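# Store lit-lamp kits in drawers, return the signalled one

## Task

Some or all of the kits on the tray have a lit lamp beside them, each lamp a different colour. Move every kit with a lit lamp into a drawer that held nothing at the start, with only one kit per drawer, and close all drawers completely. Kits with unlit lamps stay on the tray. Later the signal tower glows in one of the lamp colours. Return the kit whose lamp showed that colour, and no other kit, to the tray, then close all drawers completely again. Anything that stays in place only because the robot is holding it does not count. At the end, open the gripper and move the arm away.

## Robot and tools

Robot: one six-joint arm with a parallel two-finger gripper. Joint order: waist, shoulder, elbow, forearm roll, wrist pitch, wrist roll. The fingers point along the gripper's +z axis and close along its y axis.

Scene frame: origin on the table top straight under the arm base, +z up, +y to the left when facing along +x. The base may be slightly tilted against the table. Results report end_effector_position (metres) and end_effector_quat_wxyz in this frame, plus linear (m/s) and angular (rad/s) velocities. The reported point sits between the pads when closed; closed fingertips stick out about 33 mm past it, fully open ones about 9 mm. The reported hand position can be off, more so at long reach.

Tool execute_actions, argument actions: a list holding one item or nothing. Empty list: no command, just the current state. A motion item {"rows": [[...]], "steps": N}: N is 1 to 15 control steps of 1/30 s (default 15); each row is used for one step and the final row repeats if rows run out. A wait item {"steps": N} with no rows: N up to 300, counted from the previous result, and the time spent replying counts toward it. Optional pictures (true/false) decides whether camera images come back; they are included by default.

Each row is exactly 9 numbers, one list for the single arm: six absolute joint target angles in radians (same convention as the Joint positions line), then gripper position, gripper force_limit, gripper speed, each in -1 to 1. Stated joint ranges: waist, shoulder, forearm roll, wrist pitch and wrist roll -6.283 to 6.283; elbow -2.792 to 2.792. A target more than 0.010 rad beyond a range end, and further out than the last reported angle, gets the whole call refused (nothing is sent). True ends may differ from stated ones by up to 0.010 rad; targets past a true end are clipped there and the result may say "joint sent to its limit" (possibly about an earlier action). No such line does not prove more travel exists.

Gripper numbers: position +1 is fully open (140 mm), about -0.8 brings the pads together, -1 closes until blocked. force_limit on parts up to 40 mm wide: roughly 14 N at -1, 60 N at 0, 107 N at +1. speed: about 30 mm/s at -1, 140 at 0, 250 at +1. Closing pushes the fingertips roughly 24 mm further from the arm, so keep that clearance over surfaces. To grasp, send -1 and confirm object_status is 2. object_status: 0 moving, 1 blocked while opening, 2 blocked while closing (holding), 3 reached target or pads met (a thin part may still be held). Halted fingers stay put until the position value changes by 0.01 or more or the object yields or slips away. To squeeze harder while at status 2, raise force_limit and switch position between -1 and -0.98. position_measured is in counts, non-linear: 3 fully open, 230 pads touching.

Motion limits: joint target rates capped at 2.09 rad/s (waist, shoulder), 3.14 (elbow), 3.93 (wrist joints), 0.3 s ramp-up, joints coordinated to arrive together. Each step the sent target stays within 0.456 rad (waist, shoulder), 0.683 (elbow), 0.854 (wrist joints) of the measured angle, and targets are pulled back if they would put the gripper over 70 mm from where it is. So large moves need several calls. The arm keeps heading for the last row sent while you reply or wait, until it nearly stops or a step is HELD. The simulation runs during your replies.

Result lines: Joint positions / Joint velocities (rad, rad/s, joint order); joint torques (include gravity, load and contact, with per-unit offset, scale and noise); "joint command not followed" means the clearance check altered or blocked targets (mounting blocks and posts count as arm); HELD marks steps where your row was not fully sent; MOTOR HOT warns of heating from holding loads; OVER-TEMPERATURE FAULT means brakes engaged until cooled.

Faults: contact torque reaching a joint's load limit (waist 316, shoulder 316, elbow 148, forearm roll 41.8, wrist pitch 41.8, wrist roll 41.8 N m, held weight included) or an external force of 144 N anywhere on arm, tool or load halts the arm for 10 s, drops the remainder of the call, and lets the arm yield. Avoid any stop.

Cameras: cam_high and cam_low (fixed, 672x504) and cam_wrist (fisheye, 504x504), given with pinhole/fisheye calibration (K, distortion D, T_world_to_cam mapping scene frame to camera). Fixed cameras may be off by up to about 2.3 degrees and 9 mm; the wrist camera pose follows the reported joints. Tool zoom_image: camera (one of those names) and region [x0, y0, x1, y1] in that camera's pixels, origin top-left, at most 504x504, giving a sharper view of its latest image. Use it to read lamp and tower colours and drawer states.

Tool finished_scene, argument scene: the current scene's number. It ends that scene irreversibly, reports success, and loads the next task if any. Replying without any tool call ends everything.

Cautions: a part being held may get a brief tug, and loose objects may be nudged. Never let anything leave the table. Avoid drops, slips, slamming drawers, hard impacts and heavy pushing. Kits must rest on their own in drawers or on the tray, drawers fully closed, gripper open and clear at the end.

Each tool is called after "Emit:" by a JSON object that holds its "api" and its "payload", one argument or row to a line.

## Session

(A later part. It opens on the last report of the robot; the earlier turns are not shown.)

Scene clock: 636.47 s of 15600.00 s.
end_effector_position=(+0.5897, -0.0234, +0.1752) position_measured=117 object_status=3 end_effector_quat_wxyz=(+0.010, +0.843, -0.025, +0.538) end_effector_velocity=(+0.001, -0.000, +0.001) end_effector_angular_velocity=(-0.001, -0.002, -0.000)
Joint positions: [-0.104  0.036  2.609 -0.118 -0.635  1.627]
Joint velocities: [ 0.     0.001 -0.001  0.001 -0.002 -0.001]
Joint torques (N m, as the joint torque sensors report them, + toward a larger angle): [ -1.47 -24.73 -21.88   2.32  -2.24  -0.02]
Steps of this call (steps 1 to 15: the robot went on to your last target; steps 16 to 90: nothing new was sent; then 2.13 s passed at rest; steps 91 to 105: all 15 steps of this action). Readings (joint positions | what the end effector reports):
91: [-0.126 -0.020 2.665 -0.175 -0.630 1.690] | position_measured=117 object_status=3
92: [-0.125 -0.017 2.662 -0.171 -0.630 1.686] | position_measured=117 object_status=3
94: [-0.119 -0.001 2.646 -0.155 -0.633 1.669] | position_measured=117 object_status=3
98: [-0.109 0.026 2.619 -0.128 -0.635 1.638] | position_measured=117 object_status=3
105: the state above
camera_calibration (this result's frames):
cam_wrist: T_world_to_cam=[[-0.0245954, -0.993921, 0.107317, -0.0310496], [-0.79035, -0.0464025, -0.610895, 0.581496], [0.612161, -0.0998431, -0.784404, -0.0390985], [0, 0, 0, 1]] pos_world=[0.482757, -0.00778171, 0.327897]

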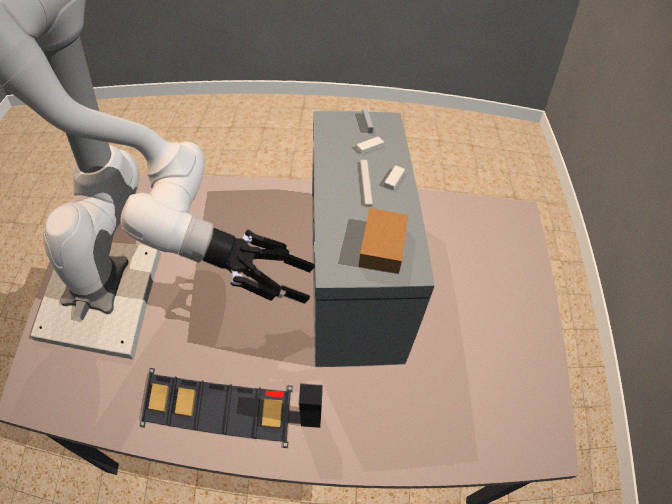

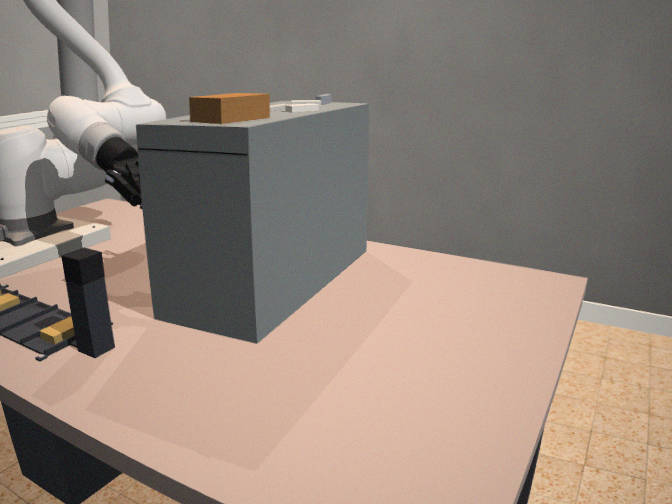

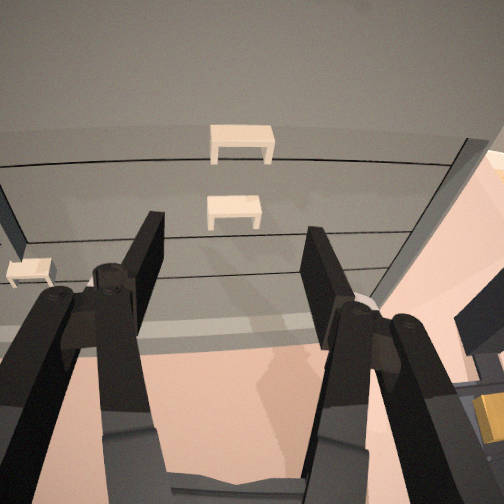

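Emit:
{"api": "execute_actions", "payload": {
  "actions": [
    {"rows":[[-0.101,0.044,2.604,-0.112,-0.636,1.62,0.1,-0.6,0],[-0.101,0.044,2.604,-0.112,-0.636,1.62,0.1,-0.6,0],[-0.101,0.044,2.604,-0.112,-0.636,1.62,0.1,-0.6,0],[-0.098,0.051,2.598,-0.106,-0.637,1.614,0.1,-0.6,0]],"steps":10}
  ],
  "pictures": false
}}

Emit:
{"api": "execute_actions", "payload": {
  "actions": [
    {"rows":[[-0.098,0.051,2.598,-0.106,-0.637,1.614,-1,-0.6,0]]}
  ]
}}

Scene clock: 640.40 s of 15600.00 s.
end_effector_position=(+0.5968, -0.0231, +0.1733) position_measured=117 object_status=3 end_effector_quat_wxyz=(+0.012, +0.843, -0.024, +0.537) end_effector_velocity=(+0.001, +0.000, +0.000) end_effector_angular_velocity=(-0.001, -0.001, -0.000)
Joint positions: [-0.098  0.051  2.598 -0.106 -0.637  1.614]
Joint velocities: [ 0.001  0.001 -0.001  0.001 -0.001 -0.001]
Joint torques (N m, as the joint torque sensors report them, + toward a larger angle): [ -1.4  -28.45 -22.3    2.43  -2.31   0.11]
Steps of this call (steps 1 to 15: the robot went on to your last target; steps 16 to 90: nothing new was sent; then 0.60 s passed at rest; steps 91 to 100: all 10 steps of this action). Readings (joint positions | what the end effector reports):
91: [-0.104 0.036 2.609 -0.118 -0.635 1.627] | position_measured=117 object_status=3
92: [-0.103 0.039 2.608 -0.116 -0.635 1.625] | position_measured=117 object_status=3
94: [-0.101 0.043 2.604 -0.112 -0.636 1.621] | position_measured=117 object_status=3
98: [-0.098 0.051 2.598 -0.106 -0.637 1.614] | position_measured=117 object_status=3
100: the state above

Scene clock: 640.90 s of 15600.00 s.
end_effector_position=(+0.5968, -0.0230, +0.1734) position_measured=190 object_status=0 end_effector_quat_wxyz=(+0.012, +0.843, -0.023, +0.537) end_effector_velocity=(-0.000, -0.000, +0.000) end_effector_angular_velocity=(-0.001, -0.000, +0.000)
Joint positions: [-0.098  0.051  2.598 -0.106 -0.637  1.614]
Joint velocities: [-0.    -0.001  0.    -0.     0.    -0.   ]
Joint torques (N m, as the joint torque sensors report them, + toward a larger angle): [-14.37 -26.76 -23.85   7.26  -1.61   0.33]
Steps of this call (steps 1 to 15: all 15 steps of this action). Readings (joint positions | what the end effector reports):
1: [-0.098 0.051 2.598 -0.106 -0.637 1.614] | position_measured=117 object_status=0
2: [-0.098 0.051 2.598 -0.106 -0.637 1.614] | position_measured=119 object_status=0
4: [-0.098 0.051 2.598 -0.106 -0.637 1.614] | position_measured=134 object_status=0
8: [-0.098 0.051 2.598 -0.106 -0.637 1.614] | position_measured=165 object_status=0
15: the state above
camera_calibration (this result's frames):
cam_wrist: T_world_to_cam=[[-0.0231603, -0.993326, 0.112992, -0.0320527], [-0.791394, -0.0508439, -0.609188, 0.586227], [0.610868, -0.10353, -0.784935, -0.0440815], [0, 0, 0, 1]] pos_world=[0.490122, -0.00659646, 0.326143]

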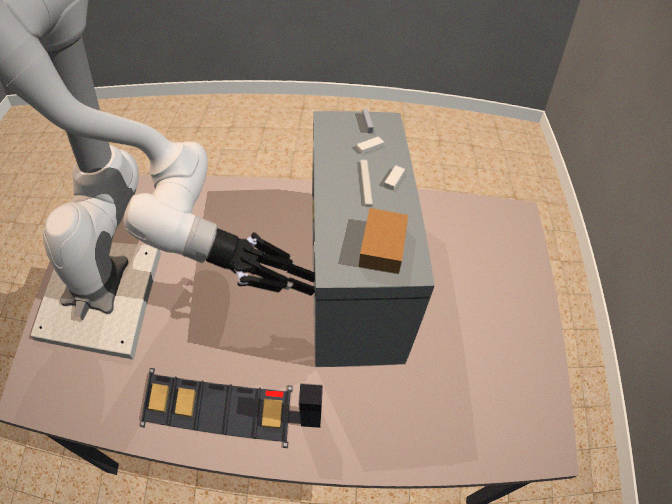

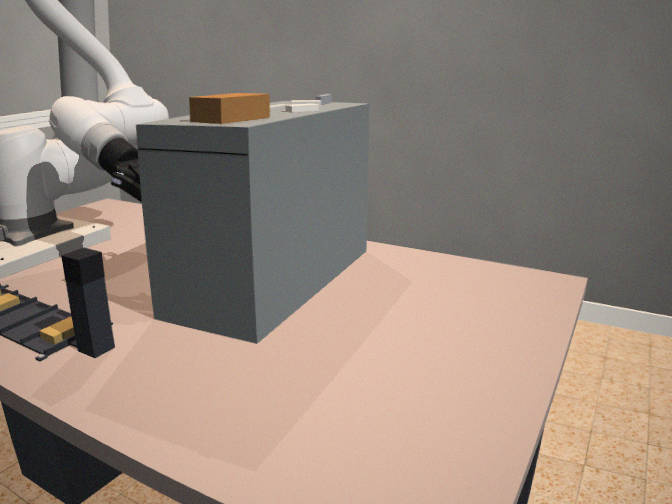

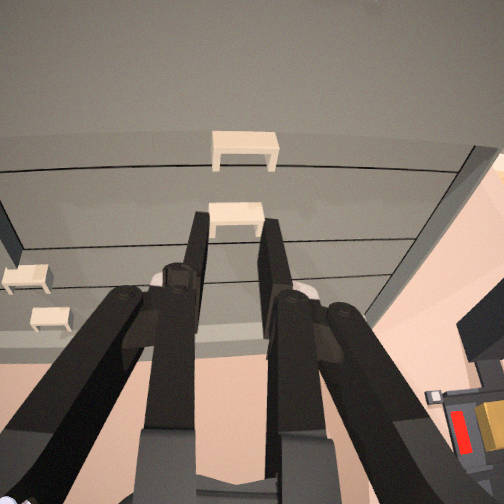

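Emit:
{"api": "execute_actions", "payload": {
  "actions": [
    {"rows":[[-0.101,0.044,2.604,-0.112,-0.636,1.62,-1,-0.6,0],[-0.101,0.044,2.604,-0.112,-0.636,1.62,-1,-0.6,0],[-0.106,0.035,2.61,-0.119,-0.635,1.628,-1,-0.6,0],[-0.106,0.035,2.61,-0.119,-0.635,1.628,-1,-0.6,0],[-0.113,0.024,2.621,-0.13,-0.635,1.64,-1,-0.6,0],[-0.113,0.024,2.621,-0.13,-0.635,1.64,-1,-0.6,0],[-0.119,0.013,2.632,-0.141,-0.634,1.652,-1,-0.6,0],[-0.119,0.013,2.632,-0.141,-0.634,1.652,-1,-0.6,0],[-0.125,0.002,2.643,-0.152,-0.633,1.665,-1,-0.6,0],[-0.125,0.002,2.643,-0.152,-0.633,1.665,-1,-0.6,0],[-0.131,-0.009,2.654,-0.163,-0.632,1.677,-1,-0.6,0],[-0.131,-0.009,2.654,-0.163,-0.632,1.677,-1,-0.6,0],[-0.137,-0.02,2.665,-0.175,-0.63,1.69,-1,-0.6,0]]}
  ]
}}

Scene clock: 648.87 s of 15600.00 s.
end_effector_position=(+0.5570, -0.0262, +0.1736) position_measured=191 object_status=2 end_effector_quat_wxyz=(+0.001, +0.844, -0.037, +0.536) end_effector_velocity=(-0.082, -0.001, -0.008) end_effector_angular_velocity=(+0.070, +0.020, -0.019)
Joint positions: [-0.135 -0.016  2.661 -0.17  -0.631  1.685]
Joint velocities: [-0.07  -0.13   0.128 -0.13   0.018  0.146]
Joint torques (N m, as the joint torque sensors report them, + toward a larger angle): [ -8.7  -15.41 -30.14   5.81  -3.72   0.47]
Steps of this call (steps 1 to 15: the robot went on to your last target; steps 16 to 90: nothing new was sent; then 4.47 s passed at rest; steps 91 to 105: all 15 steps of this action). Readings (joint positions | what the end effector reports):
91: [-0.098 0.051 2.598 -0.106 -0.637 1.614] | position_measured=190 object_status=2
92: [-0.099 0.049 2.600 -0.108 -0.637 1.616] | position_measured=190 object_status=2
94: [-0.102 0.042 2.605 -0.113 -0.636 1.622] | position_measured=190 object_status=2
98: [-0.114 0.022 2.623 -0.132 -0.635 1.642] | position_measured=191 object_status=2
105: the state above
camera_calibration (this result's frames):
cam_wrist: T_world_to_cam=[[-0.0341381, -0.996245, 0.079559, -0.0243823], [-0.793375, -0.0213963, -0.608357, 0.556471], [0.607776, -0.0838883, -0.789665, -0.0168496], [0, 0, 0, 1]] pos_world=[0.450898, -0.0137978, 0.327167]

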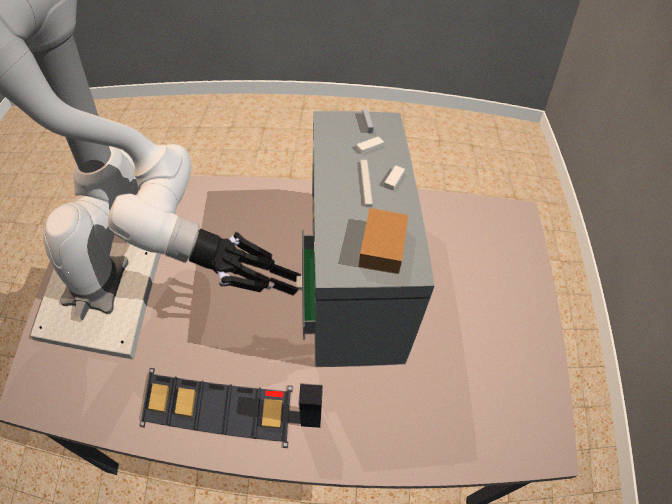

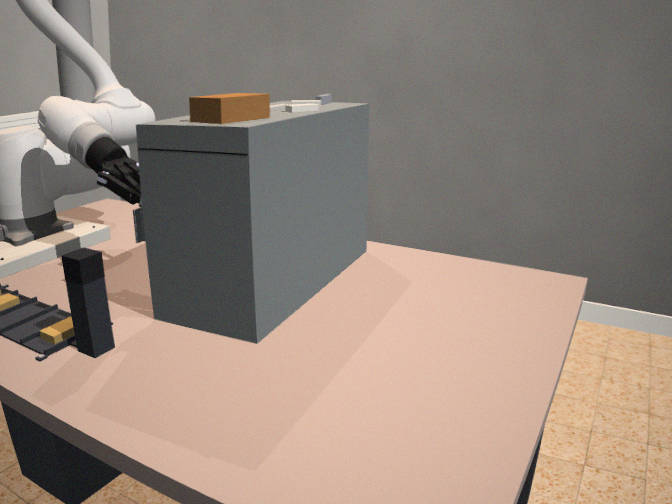

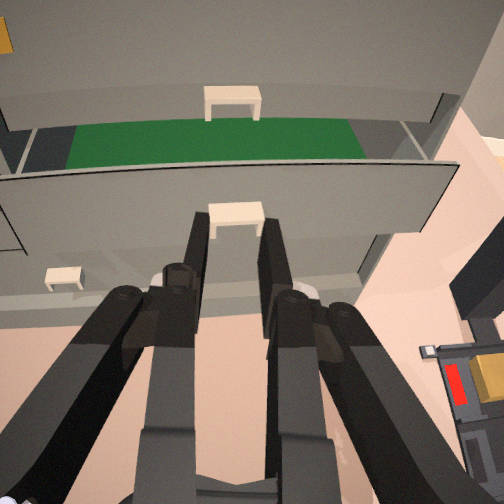

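Emit:
{"api": "execute_actions", "payload": {
  "actions": [
    {"rows":[[-0.145,-0.037,2.682,-0.187,-0.631,1.703,-1,-0.6,0],[-0.145,-0.037,2.682,-0.187,-0.631,1.703,-1,-0.6,0],[-0.145,-0.037,2.682,-0.187,-0.631,1.703,-1,-0.6,0],[-0.153,-0.054,2.699,-0.199,-0.632,1.716,-1,-0.6,0],[-0.153,-0.054,2.699,-0.199,-0.632,1.716,-1,-0.6,0],[-0.153,-0.054,2.699,-0.199,-0.632,1.716,-1,-0.6,0],[-0.161,-0.071,2.716,-0.21,-0.633,1.729,-1,-0.6,0],[-0.161,-0.071,2.716,-0.21,-0.633,1.729,-1,-0.6,0],[-0.161,-0.071,2.716,-0.21,-0.633,1.729,-1,-0.6,0],[-0.17,-0.088,2.732,-0.222,-0.634,1.742,-1,-0.6,0]]}
  ],
  "pictures": false
}}

Scene clock: 662.30 s of 15600.00 s.
end_effector_position=(+0.5133, -0.0263, +0.1710) position_measured=210 object_status=0 end_effector_quat_wxyz=(-0.007, +0.843, -0.049, +0.536) end_effector_velocity=(-0.001, -0.004, +0.001) end_effector_angular_velocity=(+0.006, -0.004, -0.011)
Joint positions: [-0.169 -0.088  2.732 -0.223 -0.634  1.742]
Joint velocities: [-0.007 -0.004  0.002  0.    -0.001  0.007]
Joint torques (N m, as the joint torque sensors report them, + toward a larger angle): [-46.19  -5.55 -28.39  20.26   3.88   0.97]
Steps of this call (steps 1 to 15: the robot went on to your last target; steps 16 to 90: nothing new was sent; then 9.93 s passed at rest; steps 91 to 105: all 15 steps of this action). Readings (joint positions | what the end effector reports):
91: [-0.137 -0.020 2.665 -0.175 -0.630 1.690] | position_measured=191 object_status=2
92: [-0.138 -0.023 2.668 -0.177 -0.630 1.693] | position_measured=191 object_status=2
94: [-0.144 -0.035 2.680 -0.185 -0.631 1.701] | position_measured=191 object_status=2
98: [-0.155 -0.057 2.702 -0.201 -0.632 1.719] | position_measured=191 object_status=2
105: the state above

Slipping off the handle.

Emit:
{"api": "execute_actions", "payload": {
  "actions": [
    {"rows":[[-0.169,-0.088,2.732,-0.223,-0.634,1.742,0.1,-0.6,0]]}
  ]
}}

Scene clock: 663.83 s of 15600.00 s.
end_effector_position=(+0.5133, -0.0262, +0.1712) position_measured=117 object_status=0 end_effector_quat_wxyz=(-0.007, +0.843, -0.049, +0.536) end_effector_velocity=(-0.000, -0.000, +0.000) end_effector_angular_velocity=(-0.001, -0.000, +0.000)
Joint positions: [-0.169 -0.088  2.732 -0.223 -0.634  1.742]
Joint velocities: [-0.    -0.     0.    -0.    -0.    -0.001]
Joint torques (N m, as the joint torque sensors report them, + toward a larger angle): [  0.53 -13.43 -21.7    2.3   -2.34   0.11]
Steps of this call (steps 1 to 15: the robot went on to your last target; steps 16 to 31: nothing new was sent; steps 32 to 46: all 15 steps of this action). Readings (joint positions | what the end effector reports):
32: [-0.170 -0.088 2.732 -0.222 -0.634 1.742] | position_measured=210 object_status=0
33: [-0.170 -0.088 2.732 -0.222 -0.634 1.742] | position_measured=210 object_status=0
35: [-0.170 -0.088 2.732 -0.221 -0.634 1.742] | position_measured=192 object_status=0
39: [-0.170 -0.088 2.732 -0.223 -0.634 1.742] | position_measured=161 object_status=0
46: the state above
camera_calibration (this result's frames):
cam_wrist: T_world_to_cam=[[-0.0461704, -0.997516, 0.0532006, -0.0149457], [-0.792582, 0.0041651, -0.609751, 0.520839], [0.608015, -0.0703183, -0.790806, 0.00821685], [0, 0, 0, 1]] pos_world=[0.407121, -0.0165001, 0.324875]

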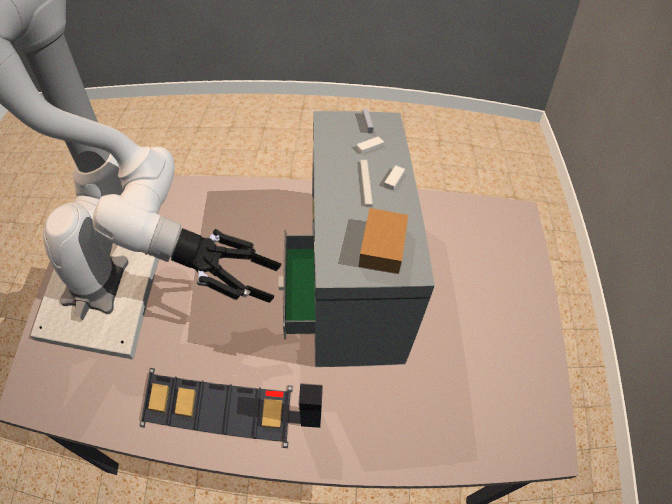

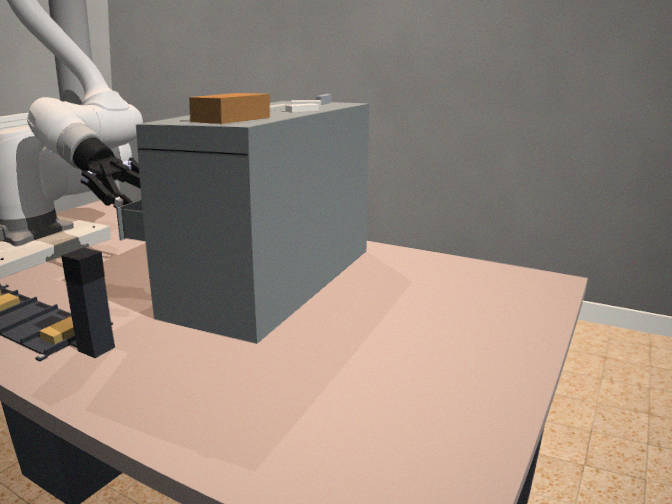

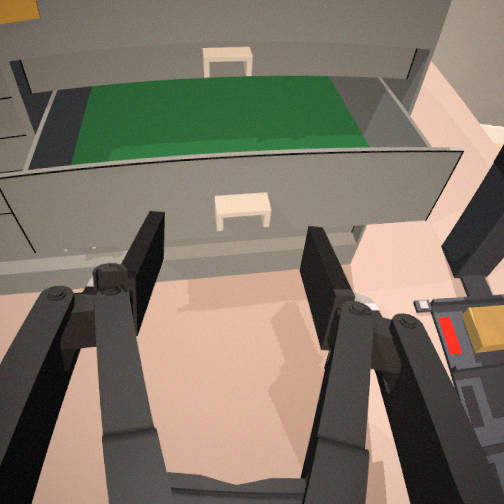

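Emit:
{"api": "execute_actions", "payload": {
  "actions": [
    {"rows":[[-0.167,-0.079,2.723,-0.215,-0.632,1.735,0.1,-0.6,0],[-0.167,-0.079,2.723,-0.215,-0.632,1.735,0.1,-0.6,0],[-0.167,-0.079,2.723,-0.215,-0.632,1.735,0.1,-0.6,0],[-0.165,-0.072,2.715,-0.21,-0.63,1.729,0.1,-0.6,0],[-0.165,-0.072,2.715,-0.21,-0.63,1.729,0.1,-0.6,0],[-0.165,-0.072,2.715,-0.21,-0.63,1.729,0.1,-0.6,0],[-0.165,-0.072,2.715,-0.21,-0.63,1.729,-1,-0.6,0]]}
  ]
}}

Scene clock: 670.23 s of 15600.00 s.
end_effector_position=(+0.5232, -0.0287, +0.1716) position_measured=172 object_status=0 end_effector_quat_wxyz=(-0.004, +0.844, -0.049, +0.535) end_effector_velocity=(+0.000, -0.001, +0.000) end_effector_angular_velocity=(-0.000, -0.001, -0.001)
Joint positions: [-0.165 -0.072  2.715 -0.21  -0.63   1.729]
Joint velocities: [-0.001 -0.    -0.     0.    -0.    -0.001]
Joint torques (N m, as the joint torque sensors report them, + toward a larger angle): [ -1.75 -16.15 -21.67   2.25  -2.33   0.08]
Steps of this call (steps 1 to 15: the robot went on to your last target; steps 16 to 90: nothing new was sent; then 2.90 s passed at rest; steps 91 to 105: all 15 steps of this action). Readings (joint positions | what the end effector reports):
91: [-0.169 -0.088 2.732 -0.223 -0.634 1.742] | position_measured=117 object_status=3
92: [-0.168 -0.085 2.730 -0.222 -0.634 1.740] | position_measured=117 object_status=3
94: [-0.167 -0.080 2.724 -0.216 -0.632 1.736] | position_measured=117 object_status=3
98: [-0.165 -0.072 2.715 -0.210 -0.630 1.729] | position_measured=119 object_status=0
105: the state above
camera_calibration (this result's frames):
cam_wrist: T_world_to_cam=[[-0.0480797, -0.99709, 0.0591645, -0.0171159], [-0.794098, 0.00222716, -0.607786, 0.529294], [0.605886, -0.0762046, -0.791894, 0.00355864], [0, 0, 0, 1]] pos_world=[0.417332, -0.0179737, 0.325528]

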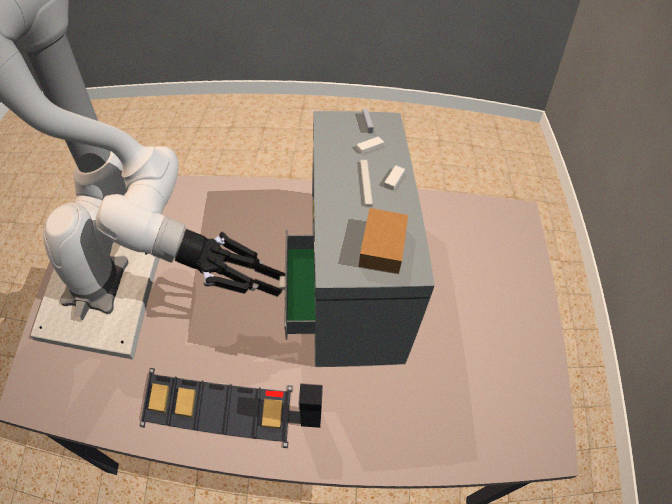

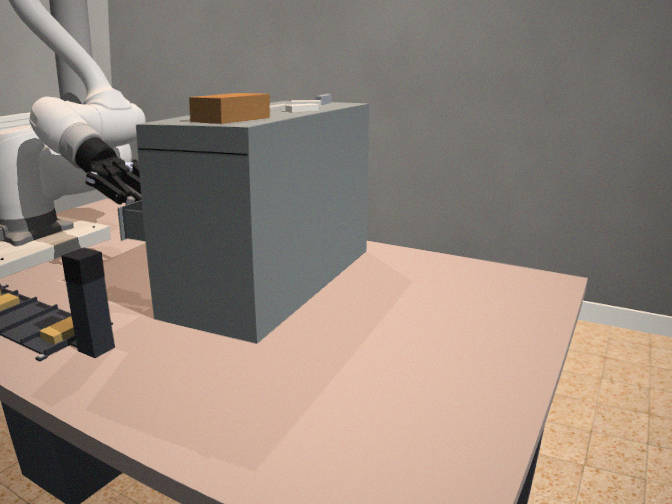

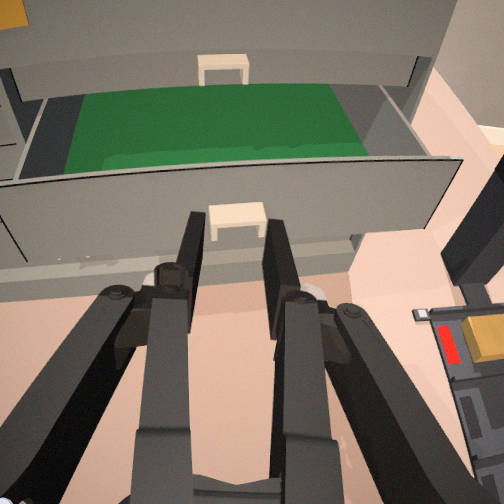

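Emit:
{"api": "execute_actions", "payload": {
  "actions": []
}}

Scene clock: 690.23 s of 15600.00 s.
end_effector_position=(+0.5232, -0.0288, +0.1716) position_measured=190 object_status=2 end_effector_quat_wxyz=(-0.004, +0.844, -0.049, +0.535) end_effector_velocity=(-0.000, -0.000, -0.001) end_effector_angular_velocity=(+0.000, +0.001, -0.001)
Joint positions: [-0.165 -0.072  2.715 -0.21  -0.63   1.729]
Joint velocities: [-0.001  0.001  0.     0.    -0.    -0.   ]
Joint torques (N m, as the joint torque sensors report them, + toward a larger angle): [  5.85 -14.56 -18.68  -0.1   -2.2    0.23]
Steps of this call (steps 1 to 15: the robot went on to your last target; steps 16 to 90: nothing new was sent; then 17.00 s passed at rest). Readings (joint positions | what the end effector reports):
1: [-0.165 -0.072 2.715 -0.210 -0.630 1.729] | position_measured=180 object_status=0
2: [-0.165 -0.072 2.715 -0.210 -0.630 1.729] | position_measured=188 object_status=0
4: [-0.165 -0.072 2.715 -0.210 -0.630 1.729] | position_measured=190 object_status=0
8: [-0.165 -0.072 2.715 -0.210 -0.630 1.729] | position_measured=190 object_status=2
90: the state above
The arm was judged still, so your last target was given up. Only a new action makes it travel on or press farther. Fingers that are still opening or closing keep moving.
camera_calibration (this result's frames):
cam_wrist: T_world_to_cam=[[-0.0480798, -0.997089, 0.0591718, -0.0171192], [-0.794107, 0.00222384, -0.607774, 0.529298], [0.605874, -0.0762104, -0.791902, 0.00356066], [0, 0, 0, 1]] pos_world=[0.417339, -0.0179751, 0.325526]

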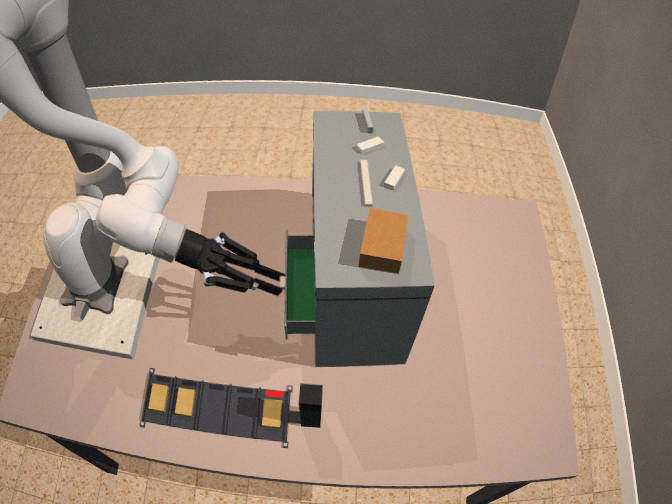

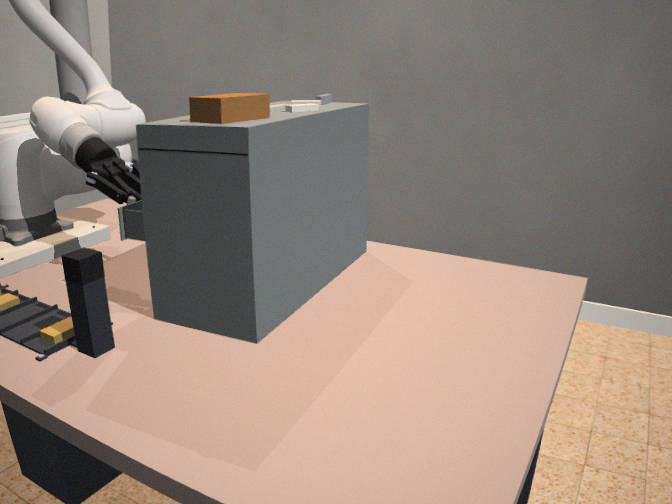

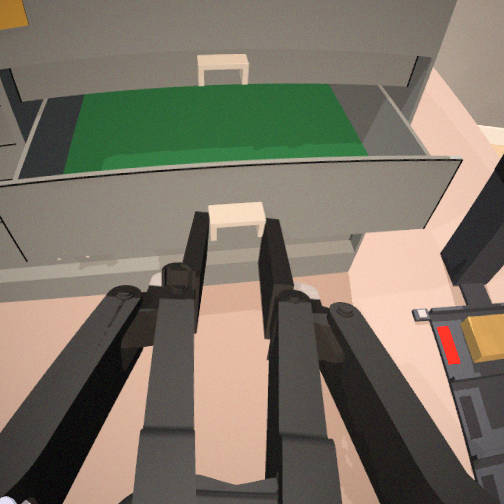

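Emit:
{"api": "execute_actions", "payload": {
  "actions": [
    {"rows":[[-0.167,-0.079,2.722,-0.215,-0.632,1.735,-1,-0.6,0],[-0.167,-0.079,2.722,-0.215,-0.632,1.735,-1,-0.6,0],[-0.167,-0.079,2.722,-0.215,-0.632,1.735,-1,-0.6,0],[-0.17,-0.088,2.732,-0.222,-0.634,1.742,-1,-0.6,0],[-0.17,-0.088,2.732,-0.222,-0.634,1.742,-1,-0.6,0],[-0.17,-0.088,2.732,-0.222,-0.634,1.742,-1,-0.6,0],[-0.177,-0.102,2.742,-0.234,-0.631,1.755,-1,-0.6,0],[-0.177,-0.102,2.742,-0.234,-0.631,1.755,-1,-0.6,0],[-0.177,-0.102,2.742,-0.234,-0.631,1.755,-1,-0.6,0],[-0.183,-0.116,2.752,-0.245,-0.628,1.767,-1,-0.6,0],[-0.183,-0.116,2.752,-0.245,-0.628,1.767,-1,-0.6,0],[-0.183,-0.116,2.752,-0.245,-0.628,1.767,-1,-0.6,0],[-0.19,-0.131,2.763,-0.257,-0.625,1.78,-1,-0.6,0]]}
  ],
  "pictures": false
}}

Emit:
{"api": "execute_actions", "payload": {
  "actions": [
    {"steps":10}
  ]
}}

Scene clock: 695.67 s of 15600.00 s.
end_effector_position=(+0.4957, -0.0267, +0.1716) position_measured=190 object_status=2 end_effector_quat_wxyz=(-0.010, +0.842, -0.056, +0.536) end_effector_velocity=(-0.081, +0.003, -0.002) end_effector_angular_velocity=(+0.055, -0.005, -0.026)
Joint positions: [-0.188 -0.126  2.759 -0.252 -0.626  1.775]
Joint velocities: [-0.074 -0.168  0.127 -0.127  0.029  0.138]
Joint torques (N m, as the joint torque sensors report them, + toward a larger angle): [ 63.77  -4.99   0.13 -24.6   -4.76  -1.06]
Steps of this call (steps 1 to 90: nothing new was sent; then 1.93 s passed at rest; steps 91 to 105: all 15 steps of this action). Readings (joint positions | what the end effector reports):
91: [-0.165 -0.072 2.715 -0.210 -0.630 1.729] | position_measured=190 object_status=2
92: [-0.165 -0.074 2.717 -0.212 -0.631 1.731] | position_measured=190 object_status=2
94: [-0.167 -0.078 2.721 -0.214 -0.632 1.735] | position_measured=190 object_status=2
98: [-0.172 -0.091 2.734 -0.224 -0.634 1.745] | position_measured=190 object_status=2
105: the state above

Scene clock: 696.00 s of 15600.00 s.
end_effector_position=(+0.4931, -0.0265, +0.1715) position_measured=190 object_status=2 end_effector_quat_wxyz=(-0.011, +0.842, -0.057, +0.536) end_effector_velocity=(-0.000, -0.000, -0.000) end_effector_angular_velocity=(-0.000, +0.000, -0.000)
Joint positions: [-0.19  -0.131  2.763 -0.257 -0.625  1.78 ]
Joint velocities: [-0. -0.  0. -0.  0. -0.]
Joint torques (N m, as the joint torque sensors report them, + toward a larger angle): [ 69.94  -5.4    7.91 -27.88  -4.32  -0.73]
Steps of this call (steps 1 to 10: the robot went on to your last target). Readings (joint positions | what the end effector reports):
1: [-0.189 -0.129 2.762 -0.255 -0.625 1.779] | position_measured=190 object_status=2
2: [-0.190 -0.131 2.762 -0.256 -0.625 1.779] | position_measured=190 object_status=2
4: [-0.190 -0.131 2.763 -0.257 -0.625 1.780] | position_measured=190 object_status=2
8: [-0.190 -0.131 2.763 -0.257 -0.625 1.780] | position_measured=190 object_status=2
10: the state above
camera_calibration (this result's frames):
cam_wrist: T_world_to_cam=[[-0.0547494, -0.997794, 0.0375474, -0.00936885], [-0.791798, 0.0204752, -0.61044, 0.505091], [0.608324, -0.0631512, -0.791172, 0.0208575], [0, 0, 0, 1]] pos_world=[0.386729, -0.0183729, 0.325181]

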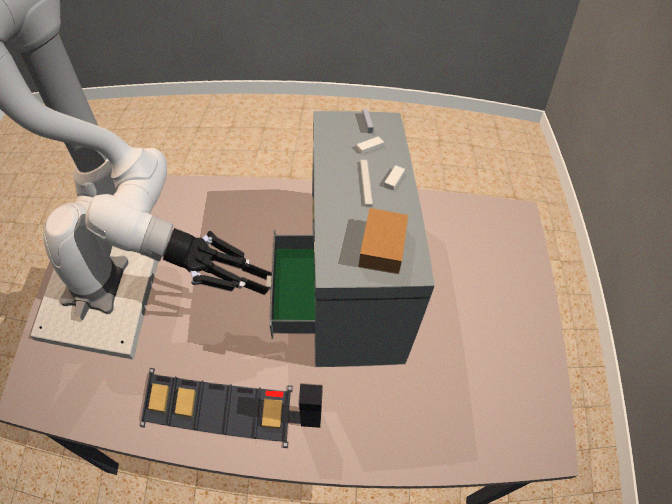

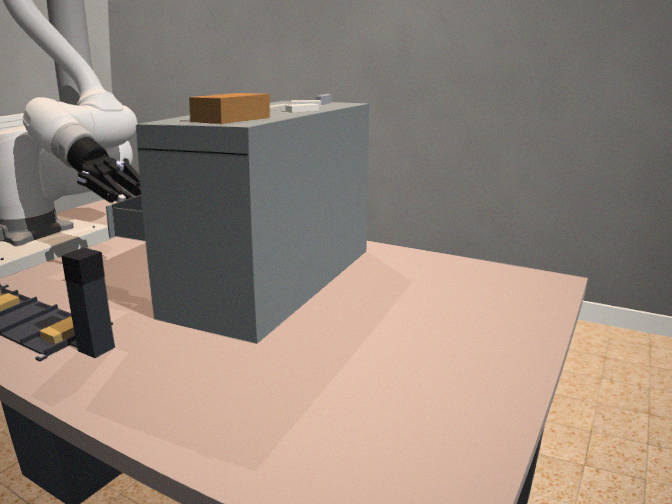

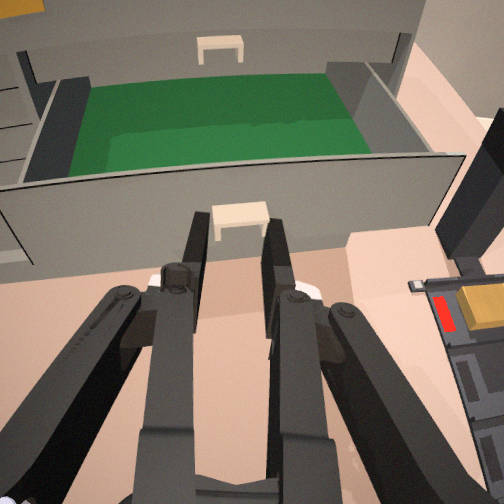

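Emit:
{"api": "execute_actions", "payload": {
  "actions": [
    {"rows":[[-0.19,-0.131,2.763,-0.257,-0.625,1.78,0.2,-0.6,0]],"steps":12}
  ],
  "pictures": false
}}

Emit:
{"api": "execute_actions", "payload": {
  "actions": [
    {"rows":[[-0.225,-0.37,2.755,-0.4,-0.4,1.87,0.2,-0.6,0]],"steps":15}
  ],
  "pictures": false
}}

Emit:
{"api": "execute_actions", "payload": {
  "actions": [
    {"rows":[[-0.3,-0.7,2.7,-0.2,-0.2,1.2,-0.28,-0.6,0]],"steps":15}
  ],
  "pictures": false
}}

Emit:
{"api": "execute_actions", "payload": {
  "actions": [
    {"rows":[[-0.58,-0.3,2.2,0,0.8,-0.3,-0.28,-0.6,0]],"steps":15}
  ],
  "pictures": false
}}

Scene clock: 701.53 s of 15600.00 s.
end_effector_position=(+0.4930, -0.0262, +0.1714) position_measured=111 object_status=0 end_effector_quat_wxyz=(-0.011, +0.842, -0.057, +0.536) end_effector_velocity=(+0.000, -0.003, +0.001) end_effector_angular_velocity=(+0.001, -0.002, -0.006)
Joint positions: [-0.19  -0.131  2.763 -0.257 -0.625  1.78 ]
Joint velocities: [-0.005 -0.    -0.001  0.001 -0.001  0.   ]
Joint torques (N m, as the joint torque sensors report them, + toward a larger angle): [ -3.14  -9.52 -22.39   2.83  -2.25   0.07]
Steps of this call (steps 1 to 15: the robot went on to your last target; steps 16 to 90: nothing new was sent; then 2.13 s passed at rest; steps 91 to 102: all 12 steps of this action). Readings (joint positions | what the end effector reports):
91: [-0.190 -0.131 2.763 -0.257 -0.625 1.780] | position_measured=190 object_status=0
92: [-0.190 -0.131 2.763 -0.257 -0.625 1.780] | position_measured=190 object_status=0
94: [-0.189 -0.131 2.764 -0.259 -0.625 1.780] | position_measured=172 object_status=0
98: [-0.189 -0.131 2.763 -0.258 -0.625 1.780] | position_measured=141 object_status=0
102: the state above

Scene clock: 702.03 s of 15600.00 s.
end_effector_position=(+0.4618, -0.0357, +0.2185) position_measured=104 object_status=3 end_effector_quat_wxyz=(+0.017, +0.841, -0.041, +0.539) end_effector_velocity=(-0.000, +0.000, +0.001) end_effector_angular_velocity=(-0.002, -0.000, +0.001)
Joint positions: [-0.225 -0.37   2.755 -0.4   -0.4    1.87 ]
Joint velocities: [ 0.001 -0.002 -0.    -0.001  0.002 -0.   ]
Joint torques (N m, as the joint torque sensors report them, + toward a larger angle): [ -1.22   5.13 -29.72   3.26  -2.5    0.16]
Steps of this call (steps 1 to 15: all 15 steps of this action). Readings (joint positions | what the end effector reports):
1: [-0.190 -0.131 2.763 -0.257 -0.625 1.780] | position_measured=105 object_status=0
2: [-0.190 -0.135 2.763 -0.258 -0.621 1.781] | position_measured=104 object_status=0
4: [-0.195 -0.164 2.762 -0.277 -0.593 1.793] | position_measured=104 object_status=0
8: [-0.215 -0.301 2.757 -0.358 -0.465 1.844] | position_measured=104 object_status=3
15: the state above

Scene clock: 702.53 s of 15600.00 s.
end_effector_position=(+0.4231, -0.0989, +0.3493) position_measured=164 object_status=3 end_effector_quat_wxyz=(+0.245, +0.779, +0.097, +0.570) end_effector_velocity=(-0.048, -0.033, +0.094) end_effector_angular_velocity=(-0.402, -0.033, -0.034)
Joint positions: [-0.299 -0.694  2.701 -0.204 -0.204  1.213]
Joint velocities: [-0.058 -0.248 -0.041  0.147  0.152 -0.504]
Joint torques (N m, as the joint torque sensors report them, + toward a larger angle): [ -3.5   47.91 -35.55   3.53  -1.97   0.07]
Steps of this call (steps 1 to 15: all 15 steps of this action). Readings (joint positions | what the end effector reports):
1: [-0.225 -0.370 2.755 -0.400 -0.400 1.870] | position_measured=104 object_status=0
2: [-0.226 -0.373 2.754 -0.398 -0.398 1.863] | position_measured=106 object_status=0
4: [-0.232 -0.401 2.750 -0.378 -0.381 1.807] | position_measured=122 object_status=0
8: [-0.259 -0.520 2.730 -0.307 -0.310 1.567] | position_measured=152 object_status=0
15: the state above

Scene clock: 703.03 s of 15600.00 s.
end_effector_position=(+0.4301, -0.2392, +0.3009) position_measured=164 object_status=3 end_effector_quat_wxyz=(+0.261, +0.865, +0.395, +0.169) end_effector_velocity=(-0.086, -0.155, -0.068) end_effector_angular_velocity=(-0.655, +2.181, +2.111)
Joint positions: [-0.523 -0.381  2.301 -0.04   0.589  0.181]
Joint velocities: [-0.442  0.631 -0.785  0.31   1.627 -3.34 ]
Joint torques (N m, as the joint torque sensors report them, + toward a larger angle): [  7.36 -15.21 -33.24   3.47  -1.32  -0.06]
Steps of this call (steps 1 to 15: all 15 steps of this action). Readings (joint positions | what the end effector reports):
1: [-0.300 -0.699 2.700 -0.201 -0.201 1.202] | position_measured=164 object_status=3
2: [-0.302 -0.697 2.696 -0.198 -0.192 1.192] | position_measured=164 object_status=3
4: [-0.321 -0.671 2.663 -0.184 -0.136 1.134] | position_measured=164 object_status=3
8: [-0.393 -0.568 2.534 -0.133 0.105 0.892] | position_measured=164 object_status=3
15: the state above

Emit:
{"api": "execute_actions", "payload": {
  "actions": [
    {"rows":[[-0.55,0.1,2.0,0,1.04,-0.48,-0.28,-0.6,0]],"steps":15}
  ],
  "pictures": false
}}

Emit:
{"api": "execute_actions", "payload": {
  "actions": [
    {"rows":[[-0.527,0.2735,1.9247,0,0.9434,-0.48,-0.28,-0.6,0]],"steps":15}
  ],
  "pictures": false
}}

Emit:
{"api": "execute_actions", "payload": {
  "actions": [
    {"steps":10}
  ]
}}

Scene clock: 710.47 s of 15600.00 s.
end_effector_position=(+0.4728, -0.2720, +0.1885) position_measured=164 object_status=3 end_effector_quat_wxyz=(+0.001, +0.743, +0.670, +0.009) end_effector_velocity=(+0.031, -0.005, -0.079) end_effector_angular_velocity=(+0.156, +0.239, +0.143)
Joint positions: [-0.551  0.094  2.003  0.     1.036 -0.477]
Joint velocities: [ 0.021  0.262 -0.132  0.     0.158 -0.118]
Joint torques (N m, as the joint torque sensors report them, + toward a larger angle): [  6.37 -84.5  -36.52   3.95   0.18   0.22]
Steps of this call (steps 1 to 30: the robot went on to your last target; steps 31 to 90: nothing new was sent; then 3.93 s passed at rest; steps 91 to 105: all 15 steps of this action). Readings (joint positions | what the end effector reports):
91: [-0.580 -0.300 2.200 0.000 0.800 -0.300] | position_measured=164 object_status=3
92: [-0.580 -0.296 2.198 0.000 0.802 -0.302] | position_measured=164 object_status=3
94: [-0.578 -0.267 2.183 0.000 0.820 -0.315] | position_measured=164 object_status=3
98: [-0.567 -0.121 2.110 0.000 0.907 -0.381] | position_measured=164 object_status=3
105: the state above

Scene clock: 710.97 s of 15600.00 s.
end_effector_position=(+0.5439, -0.2997, +0.1211) position_measured=164 object_status=3 end_effector_quat_wxyz=(-0.003, +0.734, +0.679, +0.008) end_effector_velocity=(-0.000, -0.001, -0.002) end_effector_angular_velocity=(+0.001, +0.002, -0.002)
Joint positions: [-0.527  0.273  1.925  0.     0.943 -0.48 ]
Joint velocities: [-0.002  0.003 -0.    -0.    -0.001  0.   ]
Joint torques (N m, as the joint torque sensors report them, + toward a larger angle): [ -0.44 -60.73 -33.72   3.81   0.14   0.11]
Steps of this call (steps 1 to 15: all 15 steps of this action). Readings (joint positions | what the end effector reports):
1: [-0.550 0.099 2.001 0.000 1.039 -0.479] | position_measured=164 object_status=3
2: [-0.549 0.104 1.998 0.000 1.038 -0.480] | position_measured=164 object_status=3
4: [-0.545 0.135 1.985 0.000 1.019 -0.480] | position_measured=164 object_status=3
8: [-0.531 0.241 1.939 0.000 0.961 -0.480] | position_measured=164 object_status=3
15: the state above

Scene clock: 711.30 s of 15600.00 s.
end_effector_position=(+0.5439, -0.2997, +0.1209) position_measured=164 object_status=3 end_effector_quat_wxyz=(-0.003, +0.734, +0.679, +0.008) end_effector_velocity=(-0.000, -0.000, +0.000) end_effector_angular_velocity=(-0.001, -0.000, +0.001)
Joint positions: [-0.527  0.273  1.925  0.     0.943 -0.48 ]
Joint velocities: [-0.    -0.    -0.    -0.001  0.    -0.   ]
Joint torques (N m, as the joint torque sensors report them, + toward a larger angle): [ -0.83 -63.05 -33.3    3.75   0.2    0.14]
Steps of this call (steps 1 to 10: the robot went on to your last target). Readings (joint positions | what the end effector reports):
1: [-0.527 0.273 1.925 0.000 0.943 -0.480] | position_measured=164 object_status=3
2: [-0.527 0.273 1.925 0.000 0.943 -0.480] | position_measured=164 object_status=3
4: [-0.527 0.273 1.925 0.000 0.943 -0.480] | position_measured=164 object_status=3
8: [-0.527 0.273 1.925 0.000 0.943 -0.480] | position_measured=164 object_status=3
10: the state above
camera_calibration (this result's frames):
cam_wrist: T_world_to_cam=[[0.99864, 0.0416572, 0.0313343, -0.537891], [0.0234517, -0.895902, 0.443632, -0.325448], [0.0465529, -0.442294, -0.895661, 0.137212], [0, 0, 0, 1]] pos_world=[0.538404, -0.208474, 0.284129]

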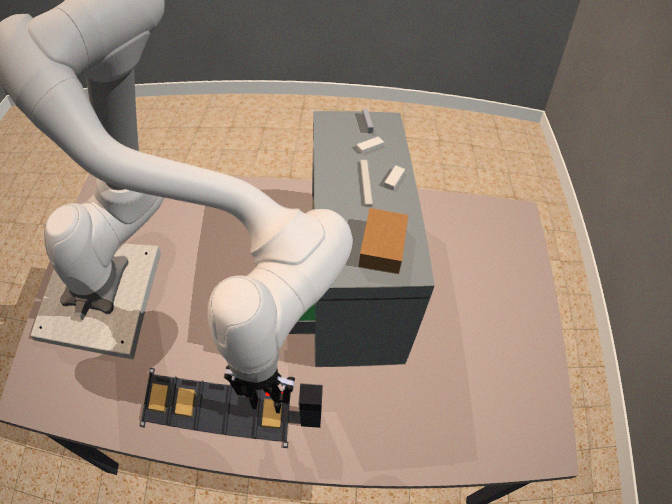

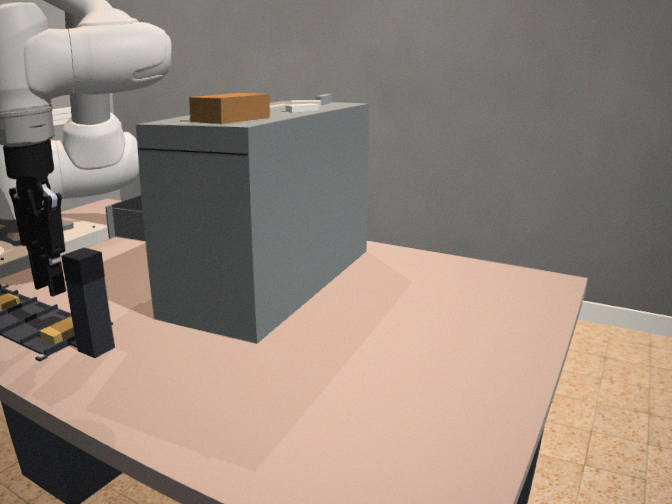

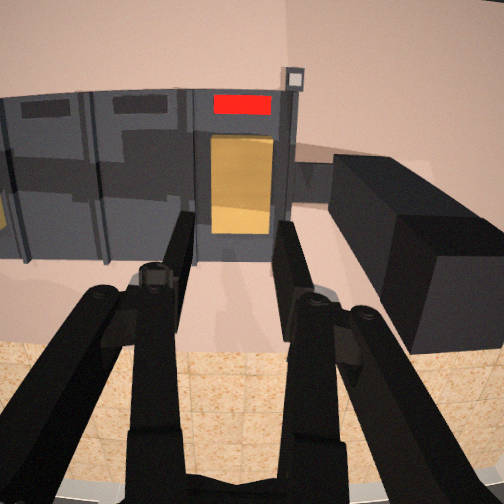

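Emit:
{"api": "execute_actions", "payload": {
  "actions": [
    {"rows":[[-0.5157,0.275,1.927,0,0.9396,-0.47,-0.28,-0.6,0],[-0.5157,0.275,1.927,0,0.9396,-0.47,-0.28,-0.6,0],[-0.5157,0.275,1.927,0,0.9396,-0.47,-0.28,-0.6,0],[-0.5157,0.275,1.927,0,0.9396,-0.47,-0.28,-0.6,0],[-0.5157,0.29,1.939,0,0.9126,-0.47,-0.28,-0.6,0],[-0.5157,0.29,1.939,0,0.9126,-0.47,-0.28,-0.6,0],[-0.5157,0.306,1.95,0,0.8856,-0.47,-0.28,-0.6,0]]}
  ],
  "pictures": false
}}

Emit:
{"api": "execute_actions", "payload": {
  "actions": [
    {"steps":8}
  ]
}}

Scene clock: 719.00 s of 15600.00 s.
end_effector_position=(+0.5471, -0.2929, +0.0898) position_measured=164 object_status=3 end_effector_quat_wxyz=(-0.003, +0.733, +0.680, +0.008) end_effector_velocity=(-0.000, +0.000, -0.002) end_effector_angular_velocity=(+0.001, +0.002, +0.001)
Joint positions: [-0.516  0.306  1.95  -0.     0.886 -0.47 ]
Joint velocities: [ 0.     0.002  0.001 -0.    -0.002 -0.001]
Joint torques (N m, as the joint torque sensors report them, + toward a larger angle): [  0.16 -63.37 -31.78   3.58   0.16   0.16]
Steps of this call (steps 1 to 15: the robot went on to your last target; steps 16 to 90: nothing new was sent; then 4.20 s passed at rest; steps 91 to 105: all 15 steps of this action). Readings (joint positions | what the end effector reports):
91: [-0.527 0.274 1.925 -0.000 0.943 -0.480] | position_measured=164 object_status=3
92: [-0.524 0.274 1.925 -0.000 0.942 -0.478] | position_measured=164 object_status=3
94: [-0.517 0.275 1.927 -0.000 0.940 -0.471] | position_measured=164 object_status=3
98: [-0.516 0.292 1.940 -0.000 0.910 -0.470] | position_measured=164 object_status=3
105: the state above

Scene clock: 719.27 s of 15600.00 s.
end_effector_position=(+0.5471, -0.2929, +0.0897) position_measured=164 object_status=3 end_effector_quat_wxyz=(-0.003, +0.733, +0.680, +0.008) end_effector_velocity=(-0.000, -0.000, -0.000) end_effector_angular_velocity=(+0.001, +0.000, -0.001)
Joint positions: [-0.516  0.306  1.95  -0.     0.886 -0.47 ]
Joint velocities: [-0.001  0.001  0.     0.001  0.    -0.   ]
Joint torques (N m, as the joint torque sensors report them, + toward a larger angle): [  0.37 -62.68 -32.14   3.69   0.16   0.05]
Steps of this call (steps 1 to 8: the robot went on to your last target). Readings (joint positions | what the end effector reports):
1: [-0.516 0.306 1.950 -0.000 0.886 -0.470] | position_measured=164 object_status=3
2: [-0.516 0.306 1.950 -0.000 0.886 -0.470] | position_measured=164 object_status=3
4: [-0.516 0.306 1.950 -0.000 0.886 -0.470] | position_measured=164 object_status=3
8: the state above
camera_calibration (this result's frames):
cam_wrist: T_world_to_cam=[[0.998584, 0.0430057, 0.0313126, -0.539983], [0.0246672, -0.895832, 0.443707, -0.306215], [0.0471328, -0.442306, -0.895625, 0.111785], [0, 0, 0, 1]] pos_world=[0.541503, -0.201652, 0.252896]

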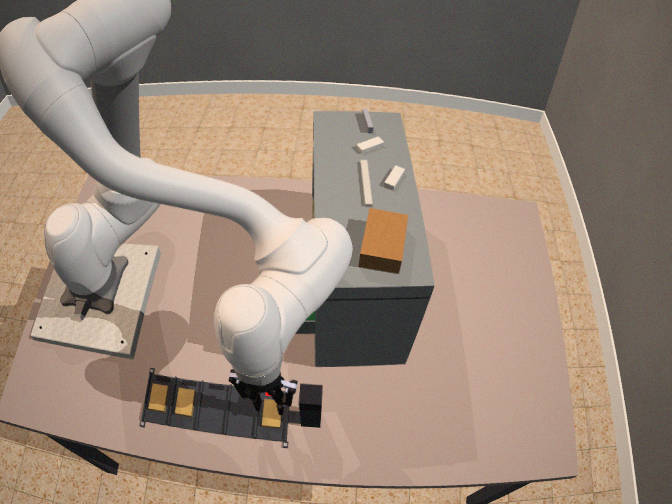

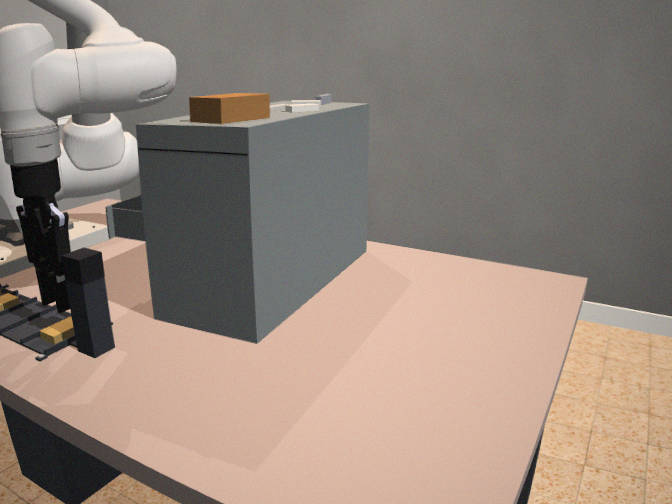

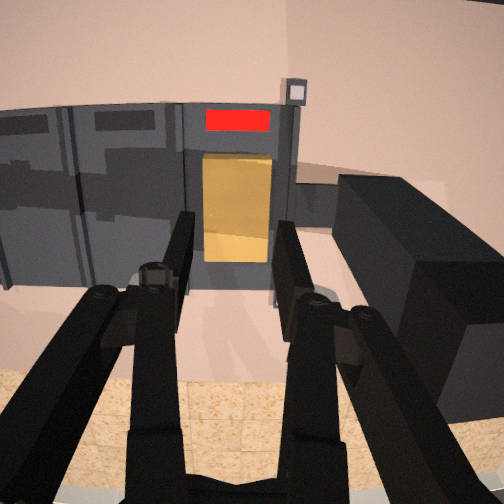

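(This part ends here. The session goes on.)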